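# Place the gear blank in the gear shaper chuck

## Task

Set the gear blank into the gear shaper's chuck, then open the gripper so it is no longer held.

## Robot and tools

Robot: two arms, left_arm and right_arm, each with six joints (waist, shoulder, elbow, wrist pitch, wrist yaw, wrist roll) and a two-finger gripper. Each arm also has a wrist camera: cam_left_wrist and cam_right_wrist, both 504x504 pixels.

Scene frame: origin on the table surface midway between the arms. +x points out over the table, +z points up, and left_arm sits on the +y side. The words left and right are arm names only; they do not mean sides of a camera image.

Gripper frame: the fingers extend along the gripper's +z axis and close along its y axis. The reported end_effector_position is the point between the finger pads, roughly 1 cm short of the fingertips.

Tool execute_actions. Its argument actions is a list holding zero or one item.
- Empty list, {"actions": []}: no new command; it just reports the current state.
- Motion, {"actions": [{"rows": [[...]], "steps": N}]}: N is 1 to 15 control steps, each 1/30 s, default 15. rows holds 1 to 15 rows. Each row is applied for one step, and the final row repeats if there are fewer rows than steps.
- Wait, {"actions": [{"steps": N}]}: N is at most 300. It sends nothing new and returns once N steps have passed since the previous result. Time you spend thinking counts toward N.
- Optional pictures (boolean) turns the camera images in the result on or off. They are included by default.

Each row is a single flat list of 14 numbers covering both arms, even when only one arm should move. Order: left_arm waist, shoulder, elbow, wrist pitch, wrist yaw, wrist roll, opening; then the same seven for right_arm.
- The joint values are absolute target angles in radians, in the same form as the Joint positions line. They are not offsets.
- Stated ranges per arm: waist -2.618 to 3.054, shoulder 0.000 to 3.142, elbow 0.000 to 3.142, wrist pitch -1.571 to 1.571, wrist yaw -1.571 to 1.571, wrist roll -2.094 to 2.094.
- Opening is absolute, from -1 (closed) to +1 (fully open).

Joint limits:
- The real end of a joint may sit up to 0.036 rad either side of its stated end.
- A call is refused, and nothing is sent, if any target is beyond a stated end by more than 0.036 rad and also farther out than that joint's last reported angle.
- A target past the real end is clipped to that end. The result then says "joint sent to its limit", which may refer to an earlier, still-running action. If that line is absent, it does not prove the joint has more room.

Motion limits:
- Each step, the commanded angle stays within a fixed lead of the measured angle: waist 0.202, shoulder 0.258, elbow 0.238, wrist pitch 0.573, wrist yaw and wrist roll 0.522 rad. Distant targets therefore take several steps.
- If the targets would put the gripper more than 70 mm from where it is now, the whole arm's targets are scaled back toward the current angles.
- Between calls, the arms keep heading to the last row sent. They stop once everything has nearly stopped moving (a blocked or very slow move counts as stopped) or once any step is HELD. After that, only a new action moves them further.
- Fingers already opening or closing finish their motion.
- The simulation runs on while you think, so keep replies short.

Reading results:
- State line: for each arm, end_effector_position in metres and end_effector_quat_wxyz, both in the scene frame. The printed position can be off from the true one, more so at long reach.
- Joint positions and Joint velocities: one block per arm, the six joints in order (rad, rad/s), then the finger-pad gap (m, m/s; 0.094 m means fully open).
- grip_measured: the measured opening on the same -1 to 1 scale you command. Each gripper may read off by about 1 mm, consistently within a scene. Away from the extremes, the fingers go to where grip_measured equals your command.
- "joint command not followed": a clearance check altered or blocked some joint targets on some steps. The rest of the row still ran.
- HELD: marks steps where all or part of your row was not sent.
- MOTOR HOT: a motor is at 75 °C or above.
- OVER-TEMPERATURE FAULT: an arm has been stopped. At 90 °C the controller halts that arm for 10 s; that level is then disabled on that arm for 5 minutes, after which 90 °C or more stops it again. At 100 °C the arm and its gripper go limp and it drops.
- Holding a load heats the motors, even while you are thinking, so do not hold parts longer than needed.

Gripping: to hold something, command an opening below grip_measured. About 0.03 below gives a firm grip; a smaller difference grips more gently. Per-pad force tops out around 50 to 62 N, lower on some grippers. Parts thinner than about 2 mm get less force, and the first contact can spike higher.

Tool zoom_image: arguments camera ("cam_left_wrist" or "cam_right_wrist") and region [x0, y0, x1, y1] in that camera's latest full image, in pixels, with (0, 0) at top-left. The region can be at most 504 by 504. It returns an enlarged view and moves nothing.

Tool finished_scene: argument scene, the number of the current scene. The goal must be achieved and remain so. Its result reports success and gives the next task. Replying without any tool call ends everything.

Disturbances: a held part may be tugged briefly, and loose objects may be pushed.

Avoid:
- Knocking or placing anything off the table; this fails the task.
- Letting the arms collide or press hard on each other; this can end the scene.
- Drops, slips, slams, hard impacts and forceful pushes.
- Needless motion. Smooth, economical, quick moves are better.

Each tool is called after "Call:" as name([rows], argument=value, ...), one row to a line, values as JSON.

## Session

Call:
execute_actions(actions=[])

Scene clock: 0.00 s of 4200.00 s.
left_arm: end_effector_position=(+0.2400, +0.5214, +0.1619) grip_measured=+1.000 end_effector_quat_wxyz=(-0.227, +0.715, -0.603, +0.270) | right_arm: end_effector_position=(+0.2740, -0.2282, +0.3733) grip_measured=+1.000 end_effector_quat_wxyz=(-0.357, +0.683, -0.467, +0.432)
Joint positions: left_arm=[ 1.081  1.578  1.25  -0.842  0.616 -0.803  0.094] | right_arm=[ 0.634  0.841  1.258 -0.86   0.527 -1.617  0.094]
Joint velocities: left_arm=[-0.002  0.007 -0.002 -0.022  0.022  0.081  0.   ] | right_arm=[-0.002 -0.002  0.012 -0.051 -0.022 -0.022  0.   ]

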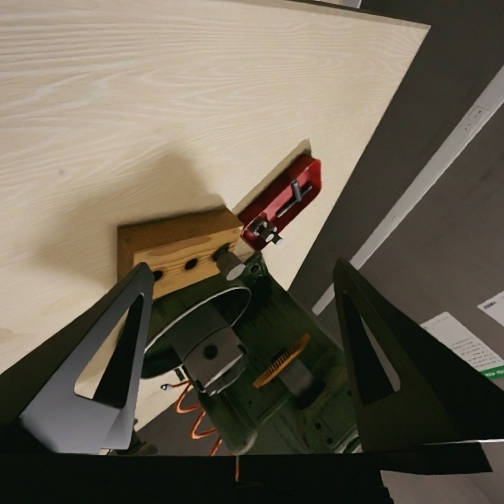

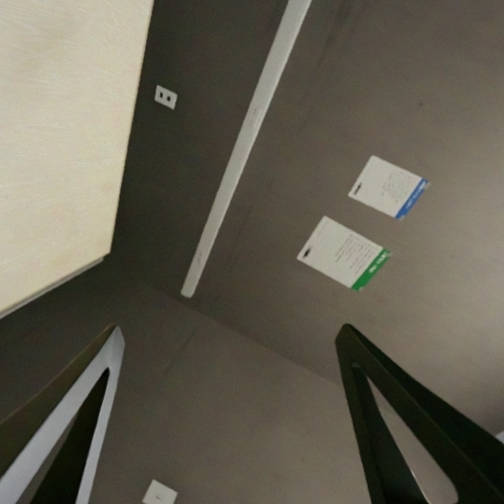

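Call:
execute_actions([
  {"rows":[[0.6,0.9,1.2,-0.6,0,0,1,0.634,0.6,1.2,-0.85,0,0,1]],"steps":15},
], pictures=false)

Call:
execute_actions([
  {"steps":30},
], pictures=false)

Call:
execute_actions([
  {"rows":[[-0.4,0.6,1.2,-0.85,0,0,1,0.634,0.6,1.2,-0.85,0,0,1]],"steps":15},
], pictures=false)

Call:
execute_actions([
  {"steps":45},
])

Scene clock: 6.50 s of 4200.00 s.
left_arm: end_effector_position=(+0.2344, +0.4197, +0.4021) grip_measured=+1.000 end_effector_quat_wxyz=(+0.605, -0.236, +0.747, +0.142) | right_arm: end_effector_position=(+0.1923, -0.1848, +0.3949) grip_measured=+1.000 end_effector_quat_wxyz=(+0.605, -0.335, +0.713, +0.119)
Joint positions: left_arm=[ 0.605  0.872  1.211 -0.57   0.051 -0.063  0.094] | right_arm=[ 0.631  0.59   1.198 -0.851  0.026 -0.239  0.094]
Joint velocities: left_arm=[-0.012  0.007 -0.007  0.139 -0.315  0.418  0.   ] | right_arm=[ 0.012 -0.007 -0.002 -0.022 -0.081  1.516  0.   ]
Steps of this call (steps 1 to 90: nothing new was sent; then 3.00 s passed at rest; steps 91 to 105: all 15 steps of this action). Readings (joint positions):
91: left_arm=[1.055 1.549 1.234 -0.806 0.526 -0.726] | right_arm=[0.630 0.814 1.243 -0.849 0.455 -1.537]
92: left_arm=[1.006 1.502 1.208 -0.769 0.421 -0.637] | right_arm=[0.631 0.767 1.216 -0.847 0.359 -1.438]
94: left_arm=[0.885 1.389 1.196 -0.734 0.299 -0.487] | right_arm=[0.631 0.667 1.198 -0.864 0.228 -1.243]
98: left_arm=[0.671 1.147 1.196 -0.650 0.175 -0.266] | right_arm=[0.631 0.585 1.198 -0.851 0.095 -0.850]
105: the state above

Scene clock: 7.50 s of 4200.00 s.
left_arm: end_effector_position=(+0.2340, +0.4288, +0.3952) grip_measured=+1.000 end_effector_quat_wxyz=(+0.586, -0.230, +0.757, +0.173) | right_arm: end_effector_position=(+0.1904, -0.1823, +0.3949) grip_measured=+1.000 end_effector_quat_wxyz=(+0.585, -0.257, +0.745, +0.194)
Joint positions: left_arm=[ 0.605  0.89   1.211 -0.578  0.008 -0.006  0.094] | right_arm=[ 0.631  0.59   1.198 -0.851  0.008 -0.01   0.094]
Joint velocities: left_arm=[-0.002  0.002 -0.012  0.037  0.007  0.037  0.   ] | right_arm=[ 0.007 -0.022 -0.012  0.051 -0.022 -0.081  0.   ]
Steps of this call (steps 1 to 30: the robot went on to your last target). Readings (joint positions):
1: left_arm=[0.605 0.874 1.211 -0.567 0.043 -0.052] | right_arm=[0.631 0.590 1.198 -0.851 0.022 -0.193]
2: left_arm=[0.605 0.879 1.211 -0.571 0.035 -0.043] | right_arm=[0.631 0.590 1.198 -0.851 0.020 -0.156]
4: left_arm=[0.605 0.887 1.211 -0.574 0.025 -0.030] | right_arm=[0.631 0.590 1.198 -0.851 0.016 -0.103]
8: left_arm=[0.605 0.890 1.211 -0.577 0.015 -0.016] | right_arm=[0.631 0.590 1.198 -0.851 0.011 -0.048]
30: the state above
All arms were judged still, so your last target was given up. Only a new action makes them travel on or press farther. Fingers that are still opening or closing keep moving.

Scene clock: 8.00 s of 4200.00 s.
left_arm: end_effector_position=(+0.1723, +0.1778, +0.4050) grip_measured=+1.000 end_effector_quat_wxyz=(+0.619, +0.151, +0.760, -0.126) | right_arm: end_effector_position=(+0.1904, -0.1823, +0.3949) grip_measured=+1.000 end_effector_quat_wxyz=(+0.585, -0.257, +0.745, +0.194)
Joint positions: left_arm=[-0.375  0.589  1.2   -0.814  0.007 -0.004  0.094] | right_arm=[ 0.631  0.59   1.198 -0.851  0.008 -0.01   0.094]
Joint velocities: left_arm=[-0.545  0.012  0.007 -0.051  0.051 -0.007  0.   ] | right_arm=[-0.002 -0.012 -0.012  0.022 -0.022  0.037  0.   ]
Steps of this call (steps 1 to 15: all 15 steps of this action). Readings (joint positions):
1: left_arm=[0.577 0.872 1.210 -0.594 -0.006 -0.007] | right_arm=[0.631 0.590 1.198 -0.851 0.008 -0.010]
2: left_arm=[0.524 0.837 1.201 -0.632 -0.007 -0.007] | right_arm=[0.631 0.590 1.198 -0.851 0.008 -0.010]
4: left_arm=[0.393 0.735 1.195 -0.706 -0.005 -0.006] | right_arm=[0.631 0.590 1.198 -0.851 0.008 -0.010]
8: left_arm=[0.082 0.587 1.199 -0.766 0.004 -0.005] | right_arm=[0.631 0.590 1.198 -0.851 0.008 -0.010]
15: the state above

Scene clock: 9.50 s of 4200.00 s.
left_arm: end_effector_position=(+0.1704, +0.1747, +0.4021) grip_measured=+1.000 end_effector_quat_wxyz=(+0.614, +0.158, +0.762, -0.131) | right_arm: end_effector_position=(+0.1904, -0.1823, +0.3949) grip_measured=+1.000 end_effector_quat_wxyz=(+0.585, -0.257, +0.745, +0.194)
Joint positions: left_arm=[-0.393  0.589  1.2   -0.826  0.007 -0.004  0.094] | right_arm=[ 0.631  0.59   1.198 -0.851  0.008 -0.01   0.094]
Joint velocities: left_arm=[ 0.002  0.012 -0.017  0.037  0.022  0.037  0.   ] | right_arm=[-0.007 -0.022 -0.002 -0.066  0.007 -0.022  0.   ]
Steps of this call (steps 1 to 30: the robot went on to your last target; steps 31 to 45: nothing new was sent). Readings (joint positions):
1: left_arm=[-0.387 0.589 1.200 -0.816 0.007 -0.004] | right_arm=[0.631 0.590 1.198 -0.851 0.008 -0.010]
2: left_arm=[-0.391 0.589 1.200 -0.818 0.007 -0.004] | right_arm=[0.631 0.590 1.198 -0.851 0.008 -0.010]
4: left_arm=[-0.393 0.589 1.200 -0.821 0.007 -0.004] | right_arm=[0.631 0.590 1.198 -0.851 0.008 -0.010]
8: left_arm=[-0.393 0.589 1.200 -0.824 0.007 -0.004] | right_arm=[0.631 0.590 1.198 -0.851 0.008 -0.010]
45: the state above
All arms were judged still, so your last target was given up. Only a new action makes them travel on or press farther. Fingers that are still opening or closing keep moving.

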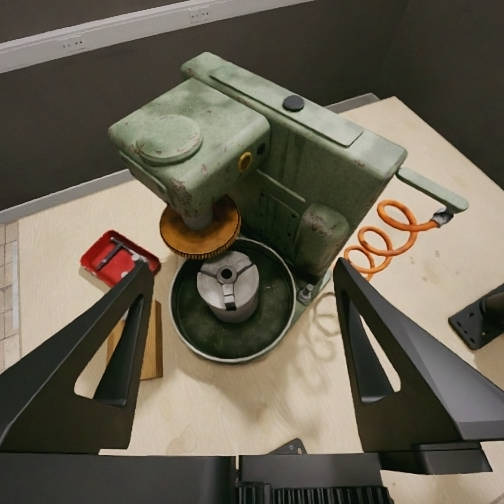

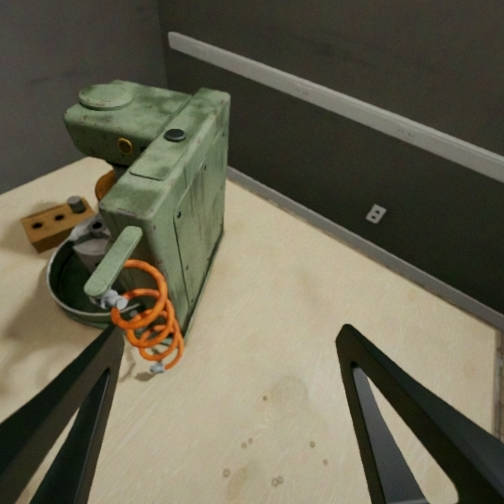

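Call:
execute_actions([
  {"rows":[[0.1,0.6,1.0,-0.85,0,0,1,1.2,0.6,1.2,-0.85,0,0,1]],"steps":15},
], pictures=false)

Call:
execute_actions([
  {"steps":20},
])

Scene clock: 19.77 s of 4200.00 s.
left_arm: end_effector_position=(+0.2072, +0.2771, +0.3092) grip_measured=+1.000 end_effector_quat_wxyz=(+0.530, -0.035, +0.847, +0.021) | right_arm: end_effector_position=(+0.0956, -0.1134, +0.3949) grip_measured=+1.000 end_effector_quat_wxyz=(+0.506, -0.454, +0.643, +0.352)
Joint positions: left_arm=[ 0.093  0.605  0.997 -0.844 -0.001 -0.003  0.094] | right_arm=[ 1.191  0.59   1.198 -0.851 -0.002 -0.008  0.094]
Joint velocities: left_arm=[ 0.012  0.012 -0.017  0.037  0.037 -0.051  0.   ] | right_arm=[-0.002 -0.017  0.012 -0.081  0.037 -0.022  0.   ]
Steps of this call (steps 1 to 90: nothing new was sent; then 6.77 s passed at rest; steps 91 to 105: all 15 steps of this action). Readings (joint positions):
91: left_arm=[-0.359 0.586 1.179 -0.808 0.017 -0.003] | right_arm=[0.671 0.590 1.198 -0.851 0.021 -0.008]
92: left_arm=[-0.293 0.582 1.146 -0.794 0.016 -0.003] | right_arm=[0.748 0.590 1.198 -0.851 0.020 -0.008]
94: left_arm=[-0.145 0.586 1.068 -0.798 0.015 -0.003] | right_arm=[0.901 0.590 1.198 -0.851 0.014 -0.008]
98: left_arm=[0.077 0.605 0.997 -0.845 -0.000 -0.003] | right_arm=[1.160 0.590 1.198 -0.851 0.000 -0.008]
105: the state above

Scene clock: 20.43 s of 4200.00 s.
left_arm: end_effector_position=(+0.2072, +0.2771, +0.3092) grip_measured=+1.000 end_effector_quat_wxyz=(+0.530, -0.035, +0.847, +0.021) | right_arm: end_effector_position=(+0.0956, -0.1134, +0.3949) grip_measured=+1.000 end_effector_quat_wxyz=(+0.506, -0.454, +0.643, +0.352)
Joint positions: left_arm=[ 0.093  0.605  0.997 -0.844 -0.001 -0.003  0.094] | right_arm=[ 1.191  0.59   1.198 -0.851 -0.002 -0.008  0.094]
Joint velocities: left_arm=[ 0.012 -0.012  0.002 -0.007  0.007  0.022  0.   ] | right_arm=[-0.017  0.007 -0.007  0.037  0.007 -0.051  0.   ]
Steps of this call (steps 1 to 15: the robot went on to your last target; steps 16 to 20: nothing new was sent). Readings (joint positions):
1: left_arm=[0.093 0.605 0.997 -0.844 -0.001 -0.003] | right_arm=[1.191 0.590 1.198 -0.851 -0.002 -0.008]
2: left_arm=[0.093 0.605 0.997 -0.844 -0.001 -0.003] | right_arm=[1.191 0.590 1.198 -0.851 -0.002 -0.008]
4: left_arm=[0.093 0.605 0.997 -0.844 -0.001 -0.003] | right_arm=[1.191 0.590 1.198 -0.851 -0.002 -0.008]
8: left_arm=[0.093 0.605 0.997 -0.844 -0.001 -0.003] | right_arm=[1.191 0.590 1.198 -0.851 -0.002 -0.008]
20: the state above
All arms were judged still, so your last target was given up. Only a new action makes them travel on or press farther. Fingers that are still opening or closing keep moving.

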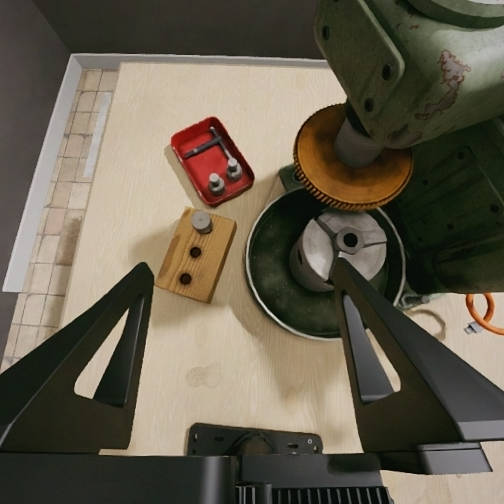

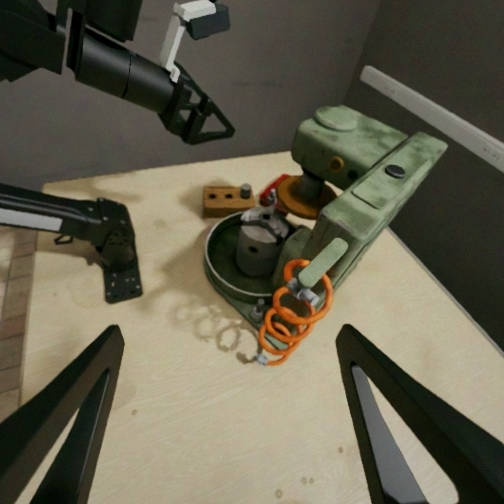

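Call:
execute_actions([
  {"rows":[[0.27,0.36,0.04,-0.04,0,0,0.3,1.2,0.6,1.2,-0.85,0,0,1]],"steps":15},
], pictures=false)

Call:
execute_actions([
  {"steps":40},
])

Scene clock: 26.70 s of 4200.00 s.
left_arm: end_effector_position=(+0.2202, +0.3204, +0.0865) grip_measured=+0.302 end_effector_quat_wxyz=(+0.537, -0.105, +0.834, +0.067) | right_arm: end_effector_position=(+0.0956, -0.1134, +0.3949) grip_measured=+1.000 end_effector_quat_wxyz=(+0.506, -0.454, +0.643, +0.352)
Joint positions: left_arm=[ 0.263  0.356  0.032 -0.103 -0.    -0.002  0.061] | right_arm=[ 1.191  0.59   1.198 -0.851 -0.002 -0.008  0.094]
Joint velocities: left_arm=[ 0.002  0.002 -0.535 -0.242  0.007 -0.051  0.   ] | right_arm=[0.007 0.007 0.022 0.037 0.022 0.051 0.   ]
Steps of this call (steps 1 to 90: nothing new was sent; then 2.77 s passed at rest; steps 91 to 105: all 15 steps of this action). Readings (joint positions):
91: left_arm=[0.127 0.568 0.947 -0.746 0.012 -0.002] | right_arm=[1.191 0.590 1.198 -0.851 -0.002 -0.008]
92: left_arm=[0.186 0.503 0.865 -0.615 0.009 -0.002] | right_arm=[1.191 0.590 1.198 -0.851 -0.002 -0.008]
94: left_arm=[0.250 0.392 0.710 -0.397 -0.000 -0.002] | right_arm=[1.191 0.590 1.198 -0.851 -0.002 -0.008]
98: left_arm=[0.263 0.356 0.428 -0.140 -0.000 -0.002] | right_arm=[1.191 0.590 1.198 -0.851 -0.002 -0.008]
105: the state above

Scene clock: 28.03 s of 4200.00 s.
left_arm: end_effector_position=(+0.2253, +0.3217, +0.0969) grip_measured=+0.302 end_effector_quat_wxyz=(+0.560, -0.103, +0.819, +0.070) | right_arm: end_effector_position=(+0.0956, -0.1134, +0.3949) grip_measured=+1.000 end_effector_quat_wxyz=(+0.506, -0.454, +0.643, +0.352)
Joint positions: left_arm=[ 0.263  0.356  0.022 -0.037 -0.    -0.002  0.061] | right_arm=[ 1.191  0.59   1.198 -0.851 -0.002 -0.008  0.094]
Joint velocities: left_arm=[-0.012  0.002  0.007  0.022 -0.007  0.007  0.001] | right_arm=[-0.012  0.002 -0.012 -0.007  0.007 -0.022  0.   ]
Steps of this call (steps 1 to 30: the robot went on to your last target; steps 31 to 40: nothing new was sent). Readings (joint positions):
1: left_arm=[0.263 0.356 0.022 -0.111 -0.000 -0.002] | right_arm=[1.191 0.590 1.198 -0.851 -0.002 -0.008]
2: left_arm=[0.263 0.356 0.022 -0.108 -0.000 -0.002] | right_arm=[1.191 0.590 1.198 -0.851 -0.002 -0.008]
4: left_arm=[0.263 0.356 0.022 -0.079 -0.000 -0.002] | right_arm=[1.191 0.590 1.198 -0.851 -0.002 -0.008]
8: left_arm=[0.263 0.356 0.022 -0.052 -0.000 -0.002] | right_arm=[1.191 0.590 1.198 -0.851 -0.002 -0.008]
40: the state above
All arms were judged still, so your last target was given up. Only a new action makes them travel on or press farther. Fingers that are still opening or closing keep moving.

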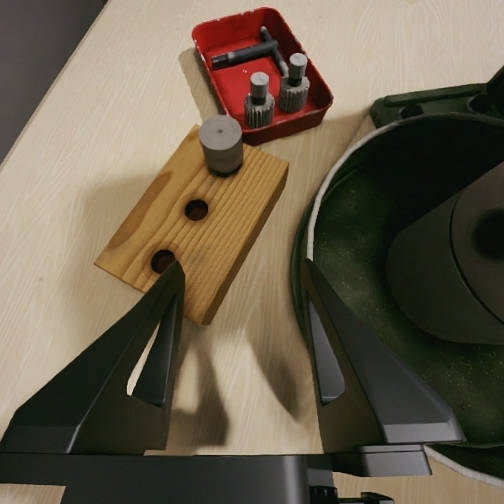

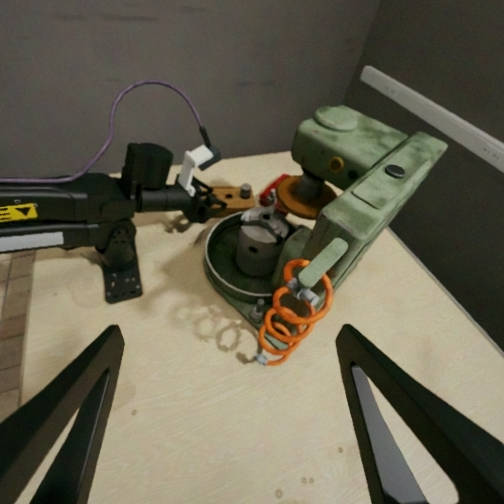

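Call:
execute_actions([
  {"rows":[[0.31,0.5,0.06,0.1,0,0,0.3,1.2,0.6,1.2,-0.85,0,0,1],[0.31,0.6,0.07,0.2,0,0,0.3,1.2,0.6,1.2,-0.85,0,0,1],[0.31,0.7,0.08,0.3,0,0,0.3,1.2,0.6,1.2,-0.85,0,0,1],[0.31,0.75,0.08,0.36,0,0,0.3,1.2,0.6,1.2,-0.85,0,0,1],[0.31,0.8,0.09,0.42,0,0,0.3,1.2,0.6,1.2,-0.85,0,0,1],[0.31,0.85,0.09,0.48,0,0,0.3,1.2,0.6,1.2,-0.85,0,0,1],[0.31,0.9,0.1,0.54,0,0,0.3,1.2,0.6,1.2,-0.85,0,0,1],[0.31,0.95,0.1,0.6,0,0,0.3,1.2,0.6,1.2,-0.85,0,0,1],[0.31,1.0,0.1,0.65,0,0,0.3,1.2,0.6,1.2,-0.85,0,0,1],[0.31,1.05,0.11,0.7,0,0,0.3,1.2,0.6,1.2,-0.85,0,0,1],[0.31,1.1,0.11,0.75,0,0,0.3,1.2,0.6,1.2,-0.85,0,0,1],[0.31,1.15,0.11,0.8,0,0,0.3,1.2,0.6,1.2,-0.85,0,0,1],[0.31,1.2,0.11,0.83,0,0,0.3,1.2,0.6,1.2,-0.85,0,0,1],[0.31,1.25,0.11,0.85,0,0,0.3,1.2,0.6,1.2,-0.85,0,0,1],[0.31,1.3,0.11,0.85,0,0,0.3,1.2,0.6,1.2,-0.85,0,0,1]],"steps":15},
], pictures=false)

Call:
execute_actions([
  {"steps":30},
])

Call:
zoom_image(camera="cam_right_wrist", region=[160,140,280,240])

Scene clock: 46.03 s of 4200.00 s.
left_arm: end_effector_position=(+0.2818, +0.3487, +0.0770) grip_measured=+0.302 end_effector_quat_wxyz=(+0.551, -0.120, +0.822, +0.079) | right_arm: end_effector_position=(+0.0956, -0.1134, +0.3949) grip_measured=+1.000 end_effector_quat_wxyz=(+0.506, -0.454, +0.643, +0.352)
Joint positions: left_arm=[ 0.303  1.204  0.09   0.724  0.002 -0.002  0.061] | right_arm=[ 1.191  0.59   1.198 -0.851 -0.002 -0.008  0.094]
Joint velocities: left_arm=[ 0.007  1.404  0.085  1.018 -0.066 -0.081 -0.001] | right_arm=[-0.002  0.002 -0.007  0.022 -0.095 -0.007  0.   ]
Steps of this call (steps 1 to 90: nothing new was sent; then 14.50 s passed at rest; steps 91 to 105: all 15 steps of this action). Readings (joint positions):
91: left_arm=[0.270 0.380 0.022 -0.014 0.002 -0.002] | right_arm=[1.191 0.590 1.198 -0.851 -0.002 -0.008]
92: left_arm=[0.284 0.444 0.028 0.029 0.002 -0.002] | right_arm=[1.191 0.590 1.198 -0.851 -0.002 -0.008]
94: left_arm=[0.300 0.619 0.047 0.138 0.002 -0.002] | right_arm=[1.191 0.590 1.198 -0.851 -0.002 -0.008]
98: left_arm=[0.303 0.861 0.063 0.357 0.002 -0.002] | right_arm=[1.191 0.590 1.198 -0.851 -0.002 -0.008]
105: the state above

Scene clock: 47.03 s of 4200.00 s.
left_arm: end_effector_position=(+0.2901, +0.3516, +0.0833) grip_measured=+0.302 end_effector_quat_wxyz=(+0.572, -0.120, +0.808, +0.081) | right_arm: end_effector_position=(+0.0956, -0.1134, +0.3949) grip_measured=+1.000 end_effector_quat_wxyz=(+0.506, -0.454, +0.643, +0.352)
Joint positions: left_arm=[ 0.304  1.284  0.091  0.853  0.002 -0.006  0.061] | right_arm=[ 1.191  0.59   1.198 -0.851 -0.002 -0.008  0.094]
Joint velocities: left_arm=[-0.022 -0.002 -0.022  0.022 -0.125  0.022  0.   ] | right_arm=[-0.012  0.007  0.007 -0.081  0.007 -0.051  0.   ]
Steps of this call (steps 1 to 30: the robot went on to your last target). Readings (joint positions):
1: left_arm=[0.303 1.245 0.091 0.751 0.002 -0.002] | right_arm=[1.191 0.590 1.198 -0.851 -0.002 -0.008]
2: left_arm=[0.304 1.268 0.091 0.776 0.002 -0.007] | right_arm=[1.191 0.590 1.198 -0.851 -0.002 -0.008]
4: left_arm=[0.304 1.282 0.091 0.803 0.002 -0.007] | right_arm=[1.191 0.590 1.198 -0.851 -0.002 -0.008]
8: left_arm=[0.304 1.284 0.091 0.833 0.002 -0.006] | right_arm=[1.191 0.590 1.198 -0.851 -0.002 -0.008]
30: the state above
All arms were judged still, so your last target was given up. Only a new action makes them travel on or press farther. Fingers that are still opening or closing keep moving.

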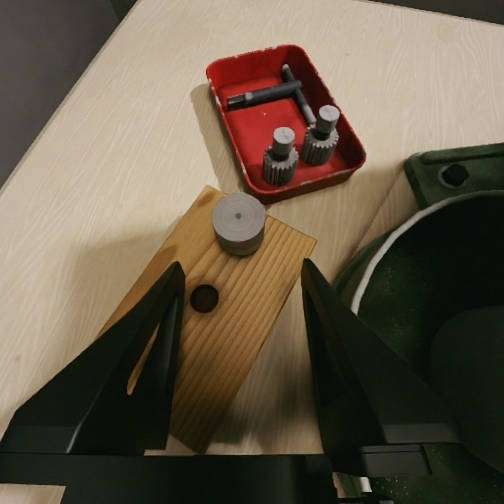

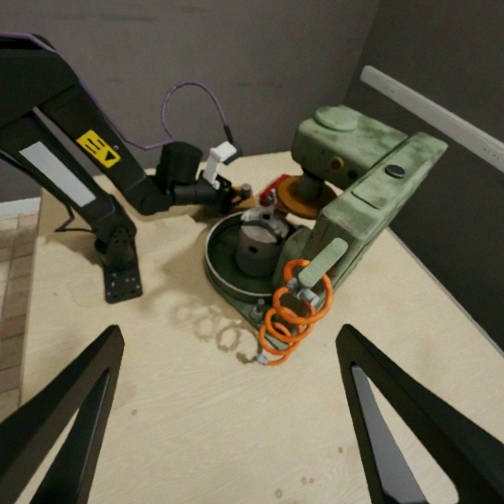

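Region (160, 140, 280, 240) of cam_right_wrist's 504x504 image, scaled by 4.200, with more detail than that image has.

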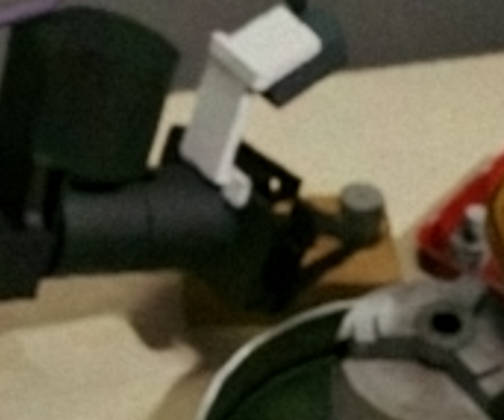

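Call:
execute_actions([
  {"rows":[[0.318,1.32,0.17,0.79,0,0,0.3,1.2,0.6,1.2,-0.85,0,0,1],[0.318,1.33,0.2,0.76,0,0,0.3,1.2,0.6,1.2,-0.85,0,0,1],[0.318,1.35,0.23,0.72,0,0,0.3,1.2,0.6,1.2,-0.85,0,0,1],[0.318,1.36,0.26,0.69,0,0,0.3,1.2,0.6,1.2,-0.85,0,0,1],[0.318,1.38,0.29,0.65,0,0,0.3,1.2,0.6,1.2,-0.85,0,0,1]],"steps":15},
], pictures=false)

Call:
execute_actions([
  {"steps":20},
])

Call:
zoom_image(camera="cam_right_wrist", region=[160,140,280,240])

Scene clock: 60.63 s of 4200.00 s.
left_arm: end_effector_position=(+0.3234, +0.3638, +0.0912) grip_measured=+0.302 end_effector_quat_wxyz=(+0.547, -0.125, +0.824, +0.079) | right_arm: end_effector_position=(+0.0956, -0.1134, +0.3949) grip_measured=+1.000 end_effector_quat_wxyz=(+0.506, -0.454, +0.643, +0.352)
Joint positions: left_arm=[ 0.31   1.361  0.275  0.686  0.002 -0.006  0.061] | right_arm=[ 1.191  0.59   1.198 -0.851 -0.002 -0.008  0.094]
Joint velocities: left_arm=[ 0.007 -0.007 -0.002 -0.183 -0.007 -0.007  0.001] | right_arm=[ 0.007  0.002  0.017 -0.051 -0.066  0.007  0.   ]
Steps of this call (steps 1 to 90: nothing new was sent; then 10.10 s passed at rest; steps 91 to 105: all 15 steps of this action). Readings (joint positions):
91: left_arm=[0.305 1.287 0.098 0.845 0.002 -0.006] | right_arm=[1.191 0.590 1.198 -0.851 -0.002 -0.008]
92: left_arm=[0.307 1.296 0.116 0.827 0.002 -0.006] | right_arm=[1.191 0.590 1.198 -0.851 -0.002 -0.008]
94: left_arm=[0.310 1.324 0.173 0.785 0.002 -0.006] | right_arm=[1.191 0.590 1.198 -0.851 -0.002 -0.008]
98: left_arm=[0.310 1.361 0.270 0.729 0.002 -0.006] | right_arm=[1.191 0.590 1.198 -0.851 -0.002 -0.008]
105: the state above

Scene clock: 61.30 s of 4200.00 s.
left_arm: end_effector_position=(+0.3222, +0.3634, +0.0882) grip_measured=+0.302 end_effector_quat_wxyz=(+0.542, -0.125, +0.828, +0.078) | right_arm: end_effector_position=(+0.0956, -0.1134, +0.3949) grip_measured=+1.000 end_effector_quat_wxyz=(+0.506, -0.454, +0.643, +0.352)
Joint positions: left_arm=[ 0.31   1.361  0.275  0.673  0.002 -0.006  0.061] | right_arm=[ 1.191  0.59   1.198 -0.851 -0.002 -0.008  0.094]
Joint velocities: left_arm=[ 0.007 -0.007  0.002 -0.022  0.022  0.007  0.   ] | right_arm=[-0.017 -0.012  0.007  0.007 -0.022 -0.037  0.   ]
Steps of this call (steps 1 to 20: the robot went on to your last target). Readings (joint positions):
1: left_arm=[0.310 1.361 0.275 0.683 0.002 -0.006] | right_arm=[1.191 0.590 1.198 -0.851 -0.002 -0.008]
2: left_arm=[0.310 1.361 0.275 0.681 0.002 -0.006] | right_arm=[1.191 0.590 1.198 -0.851 -0.002 -0.008]
4: left_arm=[0.310 1.361 0.275 0.678 0.002 -0.006] | right_arm=[1.191 0.590 1.198 -0.851 -0.002 -0.008]
8: left_arm=[0.310 1.361 0.275 0.675 0.002 -0.006] | right_arm=[1.191 0.590 1.198 -0.851 -0.002 -0.008]
20: the state above

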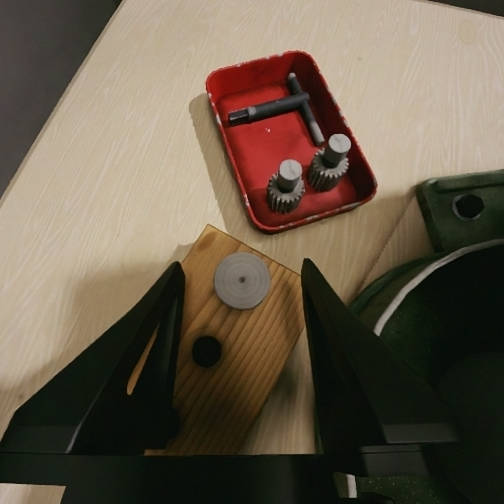

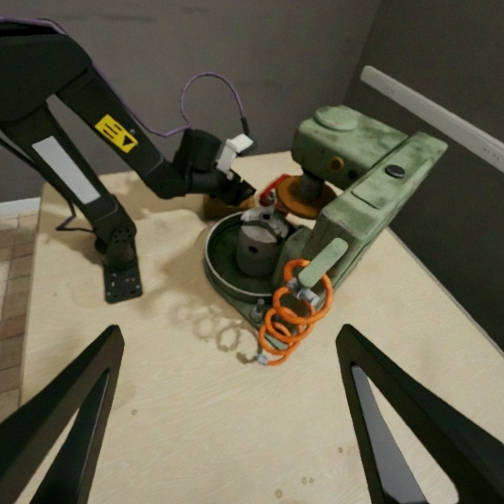

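Region (160, 140, 280, 240) of cam_right_wrist's 504x504 image, scaled by 4.200, with more detail than that image has.

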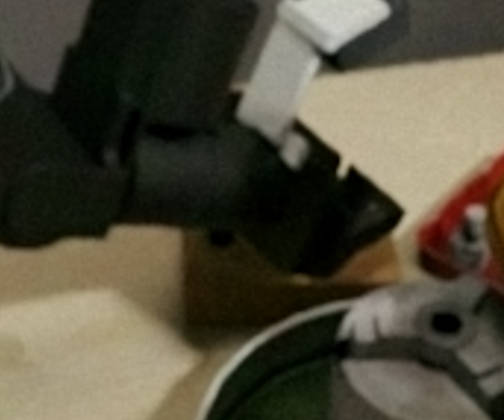

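Call:
execute_actions([
  {"rows":[[0.318,1.45,0.285,0.715,0,0,0.0,1.2,0.6,1.2,-0.85,0,0,1]],"steps":15},
], pictures=false)

Call:
execute_actions([
  {"steps":15},
])

Call:
zoom_image(camera="cam_right_wrist", region=[160,140,280,240])

Scene clock: 65.70 s of 4200.00 s.
left_arm: end_effector_position=(+0.3236, +0.3639, +0.0717) grip_measured=+0.002 end_effector_quat_wxyz=(+0.527, -0.127, +0.837, +0.076) | right_arm: end_effector_position=(+0.0956, -0.1134, +0.3949) grip_measured=+1.000 end_effector_quat_wxyz=(+0.506, -0.454, +0.643, +0.352)
Joint positions: left_arm=[ 0.31   1.438  0.275  0.716  0.002 -0.006  0.047] | right_arm=[ 1.191  0.59   1.198 -0.851 -0.002 -0.008  0.094]
Joint velocities: left_arm=[-0.002 -0.017 -0.002  0.022  0.007 -0.051  0.   ] | right_arm=[ 0.002 -0.012  0.002  0.037  0.037 -0.007  0.   ]
Steps of this call (steps 1 to 15: the robot went on to your last target; steps 16 to 90: nothing new was sent; then 0.90 s passed at rest; steps 91 to 105: all 15 steps of this action). Readings (joint positions):
91: left_arm=[0.310 1.373 0.275 0.685 0.002 -0.006] | right_arm=[1.191 0.590 1.198 -0.851 -0.002 -0.008]
92: left_arm=[0.310 1.394 0.275 0.702 0.002 -0.006] | right_arm=[1.191 0.590 1.198 -0.851 -0.002 -0.008]
94: left_arm=[0.310 1.426 0.275 0.707 0.002 -0.006] | right_arm=[1.191 0.590 1.198 -0.851 -0.002 -0.008]
98: left_arm=[0.310 1.438 0.275 0.709 0.002 -0.006] | right_arm=[1.191 0.590 1.198 -0.851 -0.002 -0.008]
105: the state above

Scene clock: 66.20 s of 4200.00 s.
left_arm: end_effector_position=(+0.3237, +0.3639, +0.0721) grip_measured=+0.002 end_effector_quat_wxyz=(+0.528, -0.127, +0.836, +0.076) | right_arm: end_effector_position=(+0.0956, -0.1134, +0.3949) grip_measured=+1.000 end_effector_quat_wxyz=(+0.506, -0.454, +0.643, +0.352)
Joint positions: left_arm=[ 0.31   1.438  0.275  0.718  0.002 -0.006  0.047] | right_arm=[ 1.191  0.59   1.198 -0.851 -0.002 -0.008  0.094]
Joint velocities: left_arm=[ 0.017  0.002 -0.007  0.037  0.051 -0.007 -0.   ] | right_arm=[-0.017 -0.012 -0.007  0.066  0.022  0.037  0.   ]
Steps of this call (steps 1 to 15: the robot went on to your last target). Readings (joint positions):
1: left_arm=[0.310 1.438 0.275 0.716 0.002 -0.006] | right_arm=[1.191 0.590 1.198 -0.851 -0.002 -0.008]
2: left_arm=[0.310 1.438 0.275 0.717 0.002 -0.006] | right_arm=[1.191 0.590 1.198 -0.851 -0.002 -0.008]
4: left_arm=[0.310 1.438 0.275 0.717 0.002 -0.006] | right_arm=[1.191 0.590 1.198 -0.851 -0.002 -0.008]
8: left_arm=[0.310 1.438 0.275 0.717 0.002 -0.006] | right_arm=[1.191 0.590 1.198 -0.851 -0.002 -0.008]
15: the state above
All arms were judged still, so your last target was given up. Only a new action makes them travel on or press farther. Fingers that are still opening or closing keep moving.

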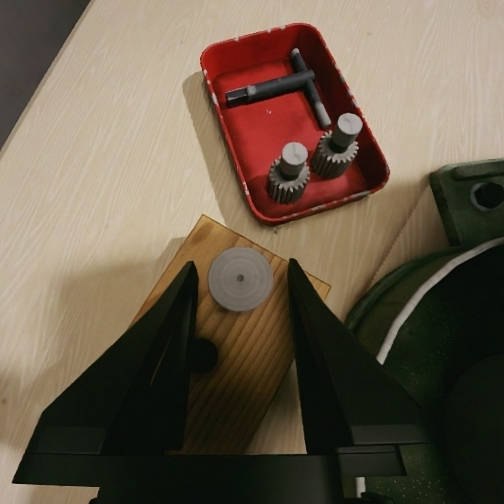

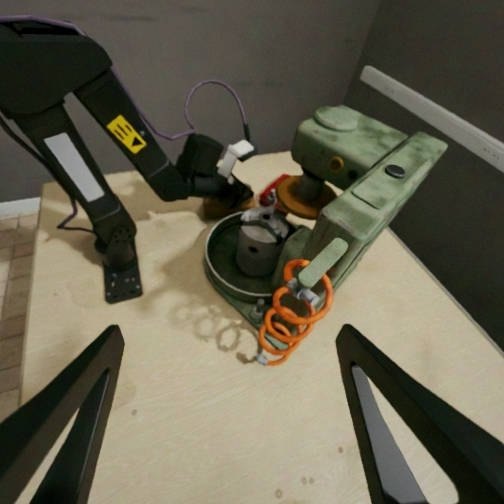

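Region (160, 140, 280, 240) of cam_right_wrist's 504x504 image, scaled by 4.200, with more detail than that image has.

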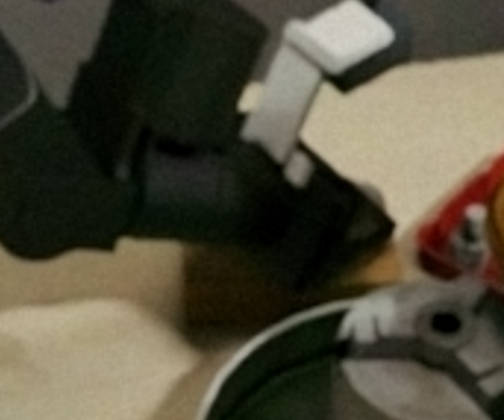

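Call:
execute_actions([
  {"rows":[[0.315,1.445,0.28,0.718,0,0,-0.45,1.2,0.6,1.2,-0.85,0,0,1]],"steps":15},
], pictures=false)

Call:
execute_actions([
  {"rows":[[0.315,1.415,0.295,0.70,0,0,-0.45,1.2,0.6,1.2,-0.85,0,0,1],[0.315,1.40,0.30,0.68,0,0,-0.45,1.2,0.6,1.2,-0.85,0,0,1],[0.315,1.385,0.306,0.66,0,0,-0.45,1.2,0.6,1.2,-0.85,0,0,1],[0.315,1.37,0.312,0.64,0,0,-0.45,1.2,0.6,1.2,-0.85,0,0,1],[0.315,1.355,0.318,0.62,0,0,-0.45,1.2,0.6,1.2,-0.85,0,0,1],[0.315,1.34,0.325,0.60,0,0,-0.45,1.2,0.6,1.2,-0.85,0,0,1],[0.315,1.325,0.332,0.58,0,0,-0.45,1.2,0.6,1.2,-0.85,0,0,1],[0.315,1.31,0.339,0.56,0,0,-0.45,1.2,0.6,1.2,-0.85,0,0,1],[0.315,1.295,0.346,0.54,0,0,-0.45,1.2,0.6,1.2,-0.85,0,0,1],[0.315,1.28,0.353,0.52,0,0,-0.45,1.2,0.6,1.2,-0.85,0,0,1],[0.315,1.265,0.36,0.50,0,0,-0.45,1.2,0.6,1.2,-0.85,0,0,1],[0.315,1.25,0.367,0.48,0,0,-0.45,1.2,0.6,1.2,-0.85,0,0,1],[0.315,1.24,0.372,0.47,0,0,-0.45,1.2,0.6,1.2,-0.85,0,0,1]],"steps":15},
], pictures=false)

Call:
execute_actions([
  {"steps":15},
])

Scene clock: 81.27 s of 4200.00 s.
left_arm: end_effector_position=(+0.3238, +0.3639, +0.0722) grip_measured=-0.409 end_effector_quat_wxyz=(+0.528, -0.126, +0.836, +0.076) | right_arm: end_effector_position=(+0.0956, -0.1134, +0.3949) grip_measured=+1.000 end_effector_quat_wxyz=(+0.506, -0.454, +0.643, +0.352)
Joint positions: left_arm=[ 0.31   1.438  0.275  0.718  0.002 -0.006  0.028] | right_arm=[ 1.191  0.59   1.198 -0.851 -0.002 -0.008  0.094]
Joint velocities: left_arm=[-0.007 -0.007 -0.007  0.051 -0.007 -0.066  0.001] | right_arm=[-0.007 -0.002 -0.007  0.007 -0.037 -0.066  0.   ]
Steps of this call (steps 1 to 90: nothing new was sent; then 11.57 s passed at rest; steps 91 to 105: all 15 steps of this action). Readings (joint positions):
91: left_arm=[0.310 1.438 0.275 0.718 0.002 -0.006] | right_arm=[1.191 0.590 1.198 -0.851 -0.002 -0.008]
92: left_arm=[0.310 1.438 0.275 0.718 0.002 -0.006] | right_arm=[1.191 0.590 1.198 -0.851 -0.002 -0.008]
94: left_arm=[0.310 1.438 0.275 0.718 0.002 -0.006] | right_arm=[1.191 0.590 1.198 -0.851 -0.002 -0.008]
98: left_arm=[0.310 1.438 0.275 0.718 0.002 -0.006] | right_arm=[1.191 0.590 1.198 -0.851 -0.002 -0.008]
105: the state above

Scene clock: 81.77 s of 4200.00 s.
left_arm: end_effector_position=(+0.3244, +0.3641, +0.1074) grip_measured=-0.409 end_effector_quat_wxyz=(+0.537, -0.126, +0.831, +0.078) | right_arm: end_effector_position=(+0.0956, -0.1134, +0.3949) grip_measured=+1.000 end_effector_quat_wxyz=(+0.506, -0.454, +0.643, +0.352)
Joint positions: left_arm=[ 0.31   1.269  0.337  0.508  0.002 -0.006  0.028] | right_arm=[ 1.191  0.59   1.198 -0.851 -0.002 -0.008  0.094]
Joint velocities: left_arm=[-0.007 -0.164  0.139 -0.168 -0.037  0.051  0.001] | right_arm=[-0.002 -0.012  0.002 -0.037  0.037  0.022  0.   ]
Steps of this call (steps 1 to 15: all 15 steps of this action). Readings (joint positions):
1: left_arm=[0.310 1.438 0.275 0.718 0.002 -0.006] | right_arm=[1.191 0.590 1.198 -0.851 -0.002 -0.008]
2: left_arm=[0.310 1.435 0.275 0.715 0.002 -0.006] | right_arm=[1.191 0.590 1.198 -0.851 -0.002 -0.008]
4: left_arm=[0.310 1.418 0.275 0.692 0.002 -0.006] | right_arm=[1.191 0.590 1.198 -0.851 -0.002 -0.008]
8: left_arm=[0.310 1.364 0.287 0.616 0.002 -0.006] | right_arm=[1.191 0.590 1.198 -0.851 -0.002 -0.008]
15: the state above

Scene clock: 82.27 s of 4200.00 s.
left_arm: end_effector_position=(+0.3209, +0.3631, +0.1007) grip_measured=-0.409 end_effector_quat_wxyz=(+0.521, -0.127, +0.841, +0.075) | right_arm: end_effector_position=(+0.0956, -0.1134, +0.3949) grip_measured=+1.000 end_effector_quat_wxyz=(+0.506, -0.454, +0.643, +0.352)
Joint positions: left_arm=[ 0.31   1.264  0.342  0.459  0.002 -0.006  0.028] | right_arm=[ 1.191  0.59   1.198 -0.851 -0.002 -0.008  0.094]
Joint velocities: left_arm=[-0.017  0.012 -0.017 -0.051  0.007  0.022  0.   ] | right_arm=[ 0.002  0.022  0.002 -0.095  0.007  0.037  0.   ]
Steps of this call (steps 1 to 15: the robot went on to your last target). Readings (joint positions):
1: left_arm=[0.310 1.265 0.340 0.504 0.002 -0.006] | right_arm=[1.191 0.590 1.198 -0.851 -0.002 -0.008]
2: left_arm=[0.310 1.264 0.342 0.499 0.002 -0.006] | right_arm=[1.191 0.590 1.198 -0.851 -0.002 -0.008]
4: left_arm=[0.310 1.264 0.342 0.488 0.002 -0.006] | right_arm=[1.191 0.590 1.198 -0.851 -0.002 -0.008]
8: left_arm=[0.310 1.264 0.342 0.468 0.002 -0.006] | right_arm=[1.191 0.590 1.198 -0.851 -0.002 -0.008]
15: the state above

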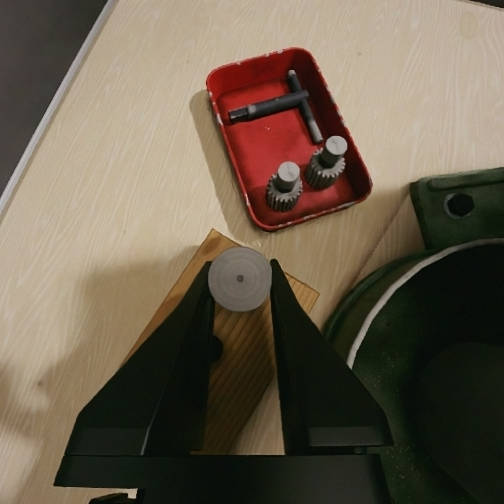

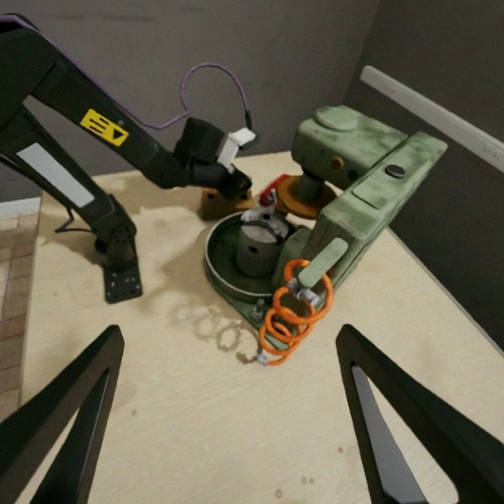

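Call:
execute_actions([
  {"rows":[[0.315,1.15,0.45,0.3,0,0,-0.45,1.4,0.7,0.9,-0.3,0.1,0,-1],[0.315,1.1,0.5,0.2,0,0,-0.45,1.4,0.7,0.8,-0.2,0.1,0,-1],[0.315,1.05,0.55,0.1,0,0,-0.45,1.4,0.75,0.7,0,0.2,0,-1],[0.315,0.98,0.6,0,0,0,-0.45,1.4,0.8,0.6,0.2,0.2,0,-1],[0.315,0.9,0.61,-0.1,0,0,-0.45,1.4,0.85,0.55,0.4,0.3,0,-1],[0.315,0.82,0.61,-0.18,0,0,-0.45,1.4,0.9,0.5,0.6,0.3,0,-1],[0.315,0.74,0.61,-0.26,0,0,-0.45,1.4,0.9,0.45,0.7,0.3,0,-1],[0.315,0.66,0.61,-0.34,0,0,-0.45,1.4,0.9,0.4,0.82,0.3,0,-1],[0.315,0.58,0.61,-0.42,0,0,-0.45,1.4,0.9,0.36,0.82,0.3,0,-1],[0.315,0.5,0.61,-0.5,0,0,-0.45,1.4,0.9,0.34,0.82,0.3,0,-1],[0.315,0.42,0.61,-0.58,0,0,-0.45,1.4,0.9,0.34,0.82,0.3,0,-1],[0.315,0.32,0.61,-0.68,0,0,-0.45,1.4,0.9,0.34,0.82,0.3,0,-1]],"steps":15},
], pictures=false)

Call:
execute_actions([
  {"steps":25},
])

Scene clock: 98.00 s of 4200.00 s.
left_arm: end_effector_position=(+0.1997, +0.3261, +0.2874) grip_measured=-0.409 end_effector_quat_wxyz=(+0.638, -0.114, +0.756, +0.092) | right_arm: end_effector_position=(+0.1216, +0.0161, +0.2114) grip_measured=-0.985 end_effector_quat_wxyz=(+0.569, -0.414, +0.615, +0.355)
Joint positions: left_arm=[ 0.31   0.32   0.611 -0.461  0.002 -0.006  0.028] | right_arm=[ 1.392  0.927  0.307  0.517  0.27  -0.007  0.001]
Joint velocities: left_arm=[-0.007 -0.442 -0.022 -1.238 -0.066 -0.022  0.001] | right_arm=[-0.007  0.022 -0.002  1.429  0.11  -0.037  0.001]
Steps of this call (steps 1 to 15: the robot went on to your last target; steps 16 to 90: nothing new was sent; then 12.23 s passed at rest; steps 91 to 105: all 15 steps of this action). Readings (joint positions):
91: left_arm=[0.310 1.250 0.354 0.421 0.002 -0.006] | right_arm=[1.226 0.592 1.163 -0.779 0.021 -0.007]
92: left_arm=[0.310 1.221 0.376 0.354 0.002 -0.006] | right_arm=[1.287 0.597 1.108 -0.660 0.038 -0.007]
94: left_arm=[0.310 1.137 0.442 0.216 0.002 -0.006] | right_arm=[1.359 0.657 0.989 -0.447 0.076 -0.007]
98: left_arm=[0.310 0.849 0.571 -0.037 0.002 -0.006] | right_arm=[1.389 0.869 0.708 0.008 0.191 -0.007]
105: the state above

Scene clock: 98.83 s of 4200.00 s.
left_arm: end_effector_position=(+0.1837, +0.3212, +0.2330) grip_measured=-0.409 end_effector_quat_wxyz=(+0.548, -0.124, +0.824, +0.079) | right_arm: end_effector_position=(+0.1249, +0.0109, +0.2891) grip_measured=-0.985 end_effector_quat_wxyz=(+0.644, -0.323, +0.546, +0.429)
Joint positions: left_arm=[ 0.31   0.316  0.611 -0.693  0.002 -0.006  0.028] | right_arm=[ 1.392  0.92   0.32   0.807  0.293 -0.007  0.001]
Joint velocities: left_arm=[-0.007 -0.012  0.007 -0.037  0.037 -0.037 -0.   ] | right_arm=[-0.012 -0.012 -0.007 -0.022  0.007 -0.081 -0.   ]
Steps of this call (steps 1 to 25: the robot went on to your last target). Readings (joint positions):
1: left_arm=[0.310 0.314 0.611 -0.500 0.002 -0.006] | right_arm=[1.392 0.927 0.308 0.573 0.274 -0.007]
2: left_arm=[0.310 0.315 0.611 -0.539 0.002 -0.006] | right_arm=[1.392 0.926 0.311 0.623 0.278 -0.007]
4: left_arm=[0.310 0.316 0.611 -0.607 0.002 -0.006] | right_arm=[1.392 0.922 0.317 0.698 0.283 -0.007]
8: left_arm=[0.310 0.316 0.611 -0.666 0.002 -0.006] | right_arm=[1.392 0.920 0.320 0.774 0.289 -0.007]
25: the state above

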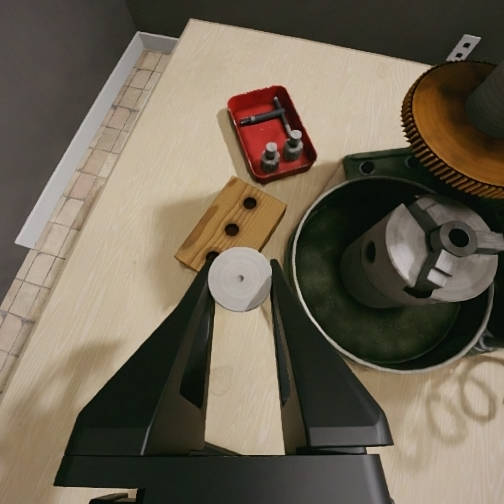

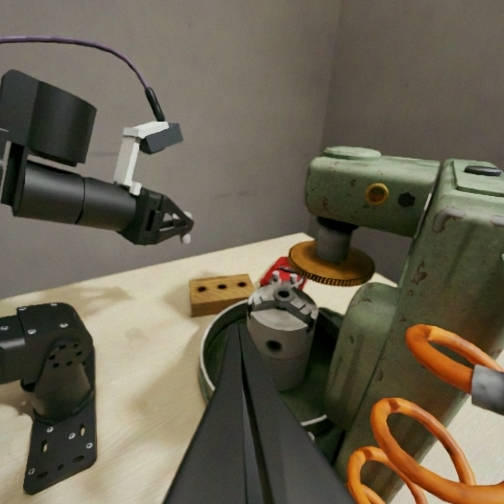

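Good view. Swing.

Call:
execute_actions([
  {"rows":[[0.25,0.32,0.61,-0.72,0,0,-0.45,1.4,0.9,0.34,0.82,0.3,0,-1],[0.19,0.32,0.61,-0.72,0,0,-0.45,1.4,0.9,0.34,0.82,0.3,0,-1],[0.13,0.32,0.61,-0.72,0,0,-0.45,1.4,0.9,0.34,0.82,0.3,0,-1],[0.07,0.32,0.61,-0.72,0,0,-0.45,1.4,0.9,0.34,0.82,0.3,0,-1],[0.01,0.32,0.61,-0.72,0,0,-0.45,1.4,0.9,0.34,0.82,0.3,0,-1],[-0.05,0.32,0.61,-0.72,0,0,-0.45,1.4,0.9,0.34,0.82,0.3,0,-1],[-0.11,0.32,0.61,-0.72,0,0,-0.45,1.4,0.9,0.34,0.82,0.3,0,-1],[-0.17,0.32,0.61,-0.72,0,0,-0.45,1.4,0.9,0.34,0.82,0.3,0,-1],[-0.23,0.32,0.61,-0.72,0,0,-0.45,1.4,0.9,0.34,0.82,0.3,0,-1],[-0.28,0.32,0.61,-0.72,0,0,-0.45,1.4,0.9,0.34,0.82,0.3,0,-1],[-0.33,0.32,0.61,-0.72,0,0,-0.45,1.4,0.9,0.34,0.82,0.3,0,-1]],"steps":15},
], pictures=false)

Call:
execute_actions([
  {"steps":15},
])

Scene clock: 108.80 s of 4200.00 s.
left_arm: end_effector_position=(+0.1774, +0.1874, +0.2246) grip_measured=-0.409 end_effector_quat_wxyz=(+0.530, +0.142, +0.831, -0.095) | right_arm: end_effector_position=(+0.1249, +0.0108, +0.2892) grip_measured=-0.985 end_effector_quat_wxyz=(+0.644, -0.322, +0.546, +0.429)
Joint positions: left_arm=[-0.324  0.316  0.611 -0.73   0.008 -0.005  0.028] | right_arm=[ 1.392  0.92   0.32   0.807  0.293 -0.007  0.001]
Joint velocities: left_arm=[-0.017  0.002 -0.002  0.022 -0.095 -0.081 -0.   ] | right_arm=[-0.007  0.012 -0.012  0.007  0.037 -0.007 -0.001]
Steps of this call (steps 1 to 15: the robot went on to your last target; steps 16 to 90: nothing new was sent; then 6.47 s passed at rest; steps 91 to 105: all 15 steps of this action). Readings (joint positions):
91: left_arm=[0.300 0.316 0.611 -0.696 -0.002 -0.006] | right_arm=[1.392 0.920 0.320 0.807 0.293 -0.007]
92: left_arm=[0.271 0.316 0.611 -0.702 -0.006 -0.006] | right_arm=[1.392 0.920 0.320 0.807 0.293 -0.007]
94: left_arm=[0.170 0.316 0.611 -0.714 -0.009 -0.006] | right_arm=[1.392 0.920 0.320 0.807 0.293 -0.007]
98: left_arm=[-0.071 0.316 0.611 -0.724 -0.005 -0.006] | right_arm=[1.392 0.920 0.320 0.807 0.293 -0.007]
105: the state above

Scene clock: 109.30 s of 4200.00 s.
left_arm: end_effector_position=(+0.1772, +0.1874, +0.2241) grip_measured=-0.409 end_effector_quat_wxyz=(+0.529, +0.142, +0.832, -0.095) | right_arm: end_effector_position=(+0.1249, +0.0108, +0.2892) grip_measured=-0.985 end_effector_quat_wxyz=(+0.644, -0.322, +0.546, +0.429)
Joint positions: left_arm=[-0.324  0.316  0.611 -0.732  0.008 -0.005  0.028] | right_arm=[ 1.392  0.92   0.32   0.807  0.293 -0.007  0.001]
Joint velocities: left_arm=[-0.027 -0.012 -0.007 -0.007  0.007 -0.007 -0.001] | right_arm=[ 0.002 -0.017 -0.012  0.007  0.037 -0.051  0.   ]
Steps of this call (steps 1 to 15: the robot went on to your last target). Readings (joint positions):
1: left_arm=[-0.324 0.316 0.611 -0.730 0.008 -0.005] | right_arm=[1.392 0.920 0.320 0.807 0.293 -0.007]
2: left_arm=[-0.324 0.316 0.611 -0.731 0.008 -0.005] | right_arm=[1.392 0.920 0.320 0.807 0.293 -0.007]
4: left_arm=[-0.324 0.316 0.611 -0.731 0.008 -0.005] | right_arm=[1.392 0.920 0.320 0.807 0.293 -0.007]
8: left_arm=[-0.324 0.316 0.611 -0.732 0.008 -0.005] | right_arm=[1.392 0.920 0.320 0.807 0.293 -0.007]
15: the state above
All arms were judged still, so your last target was given up. Only a new action makes them travel on or press farther. Fingers that are still opening or closing keep moving.

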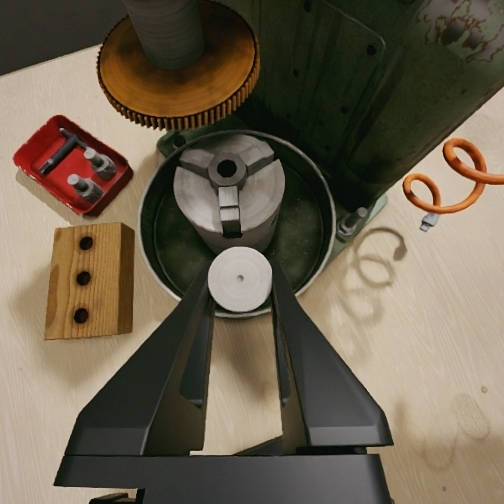

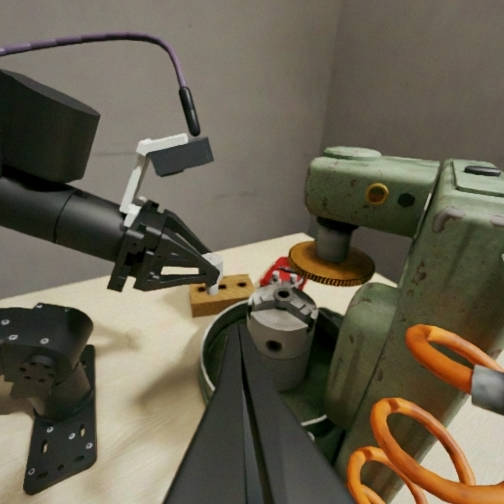

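Call:
execute_actions([
  {"rows":[[-0.283,0.37,0.6,-0.64,0,0,-0.45,1.4,0.9,0.34,0.82,0.3,0,-1],[-0.283,0.40,0.6,-0.60,0,0,-0.45,1.4,0.9,0.34,0.82,0.3,0,-1],[-0.283,0.43,0.6,-0.56,0,0,-0.45,1.4,0.9,0.34,0.82,0.3,0,-1],[-0.283,0.46,0.59,-0.52,0,0,-0.45,1.4,0.9,0.34,0.82,0.3,0,-1],[-0.283,0.49,0.59,-0.48,0,0,-0.45,1.4,0.9,0.34,0.82,0.3,0,-1],[-0.283,0.52,0.58,-0.44,0,0,-0.45,1.4,0.9,0.34,0.82,0.3,0,-1],[-0.283,0.55,0.58,-0.40,0,0,-0.45,1.4,0.9,0.34,0.82,0.3,0,-1],[-0.283,0.58,0.575,-0.38,0,0,-0.45,1.4,0.9,0.34,0.82,0.3,0,-1],[-0.283,0.60,0.57,-0.365,0,0,-0.45,1.4,0.9,0.34,0.82,0.3,0,-1],[-0.283,0.62,0.57,-0.365,0,0,-0.45,1.4,0.9,0.34,0.82,0.3,0,-1]],"steps":15},
], pictures=false)

Call:
execute_actions([
  {"steps":20},
])

Call:
zoom_image(camera="cam_right_wrist", region=[200,210,340,350])

Scene clock: 120.83 s of 4200.00 s.
left_arm: end_effector_position=(+0.2387, +0.1760, +0.2068) grip_measured=-0.409 end_effector_quat_wxyz=(+0.514, +0.129, +0.844, -0.083) | right_arm: end_effector_position=(+0.1249, +0.0108, +0.2892) grip_measured=-0.985 end_effector_quat_wxyz=(+0.644, -0.322, +0.546, +0.429)
Joint positions: left_arm=[-0.29   0.619  0.575 -0.433  0.006 -0.005  0.028] | right_arm=[ 1.392  0.92   0.32   0.807  0.293 -0.007  0.001]
Joint velocities: left_arm=[ 0.002 -0.002 -0.002  0.081 -0.081 -0.037  0.001] | right_arm=[-0.007  0.012 -0.012 -0.11  -0.037 -0.125 -0.001]
Steps of this call (steps 1 to 90: nothing new was sent; then 8.03 s passed at rest; steps 91 to 105: all 15 steps of this action). Readings (joint positions):
91: left_arm=[-0.317 0.322 0.611 -0.727 0.009 -0.005] | right_arm=[1.392 0.920 0.320 0.807 0.293 -0.007]
92: left_arm=[-0.306 0.338 0.611 -0.712 0.008 -0.005] | right_arm=[1.392 0.920 0.320 0.807 0.293 -0.007]
94: left_arm=[-0.293 0.394 0.611 -0.664 0.006 -0.005] | right_arm=[1.392 0.920 0.320 0.807 0.293 -0.007]
98: left_arm=[-0.290 0.523 0.600 -0.534 0.006 -0.005] | right_arm=[1.392 0.920 0.320 0.807 0.293 -0.007]
105: the state above

Scene clock: 121.50 s of 4200.00 s.
left_arm: end_effector_position=(+0.2423, +0.1748, +0.2145) grip_measured=-0.409 end_effector_quat_wxyz=(+0.528, +0.128, +0.835, -0.085) | right_arm: end_effector_position=(+0.1249, +0.0108, +0.2893) grip_measured=-0.985 end_effector_quat_wxyz=(+0.644, -0.322, +0.546, +0.429)
Joint positions: left_arm=[-0.29   0.619  0.575 -0.398  0.006 -0.005  0.028] | right_arm=[ 1.392  0.92   0.32   0.808  0.293 -0.007  0.001]
Joint velocities: left_arm=[-0.022 -0.017 -0.002 -0.037 -0.022 -0.007 -0.   ] | right_arm=[ 0.007 -0.012 -0.002 -0.022 -0.051 -0.022  0.001]
Steps of this call (steps 1 to 20: the robot went on to your last target). Readings (joint positions):
1: left_arm=[-0.290 0.619 0.575 -0.426 0.006 -0.005] | right_arm=[1.392 0.920 0.320 0.807 0.293 -0.007]
2: left_arm=[-0.290 0.619 0.575 -0.420 0.006 -0.005] | right_arm=[1.392 0.920 0.320 0.807 0.293 -0.007]
4: left_arm=[-0.290 0.619 0.575 -0.410 0.006 -0.005] | right_arm=[1.392 0.920 0.320 0.807 0.293 -0.007]
8: left_arm=[-0.290 0.619 0.575 -0.402 0.006 -0.005] | right_arm=[1.392 0.920 0.320 0.807 0.293 -0.007]
20: the state above

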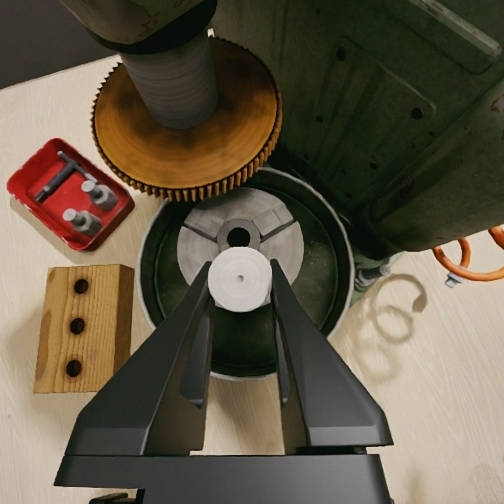

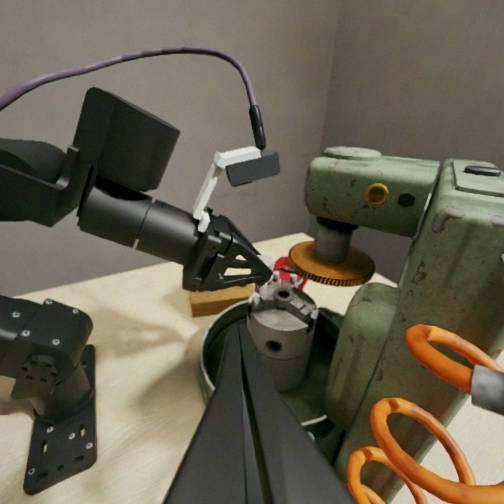

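Region (200, 210, 340, 350) of cam_right_wrist's 504x504 image, scaled by 3.600, with more detail than that image has.

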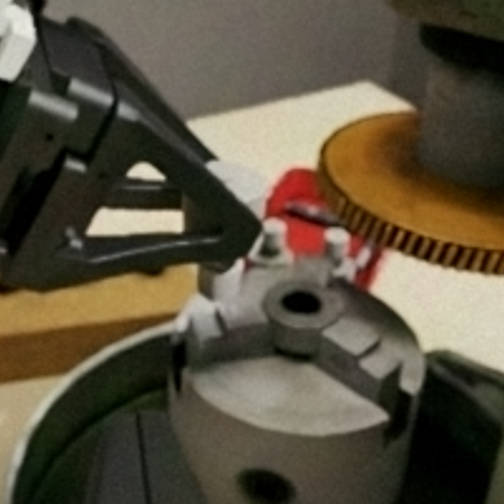

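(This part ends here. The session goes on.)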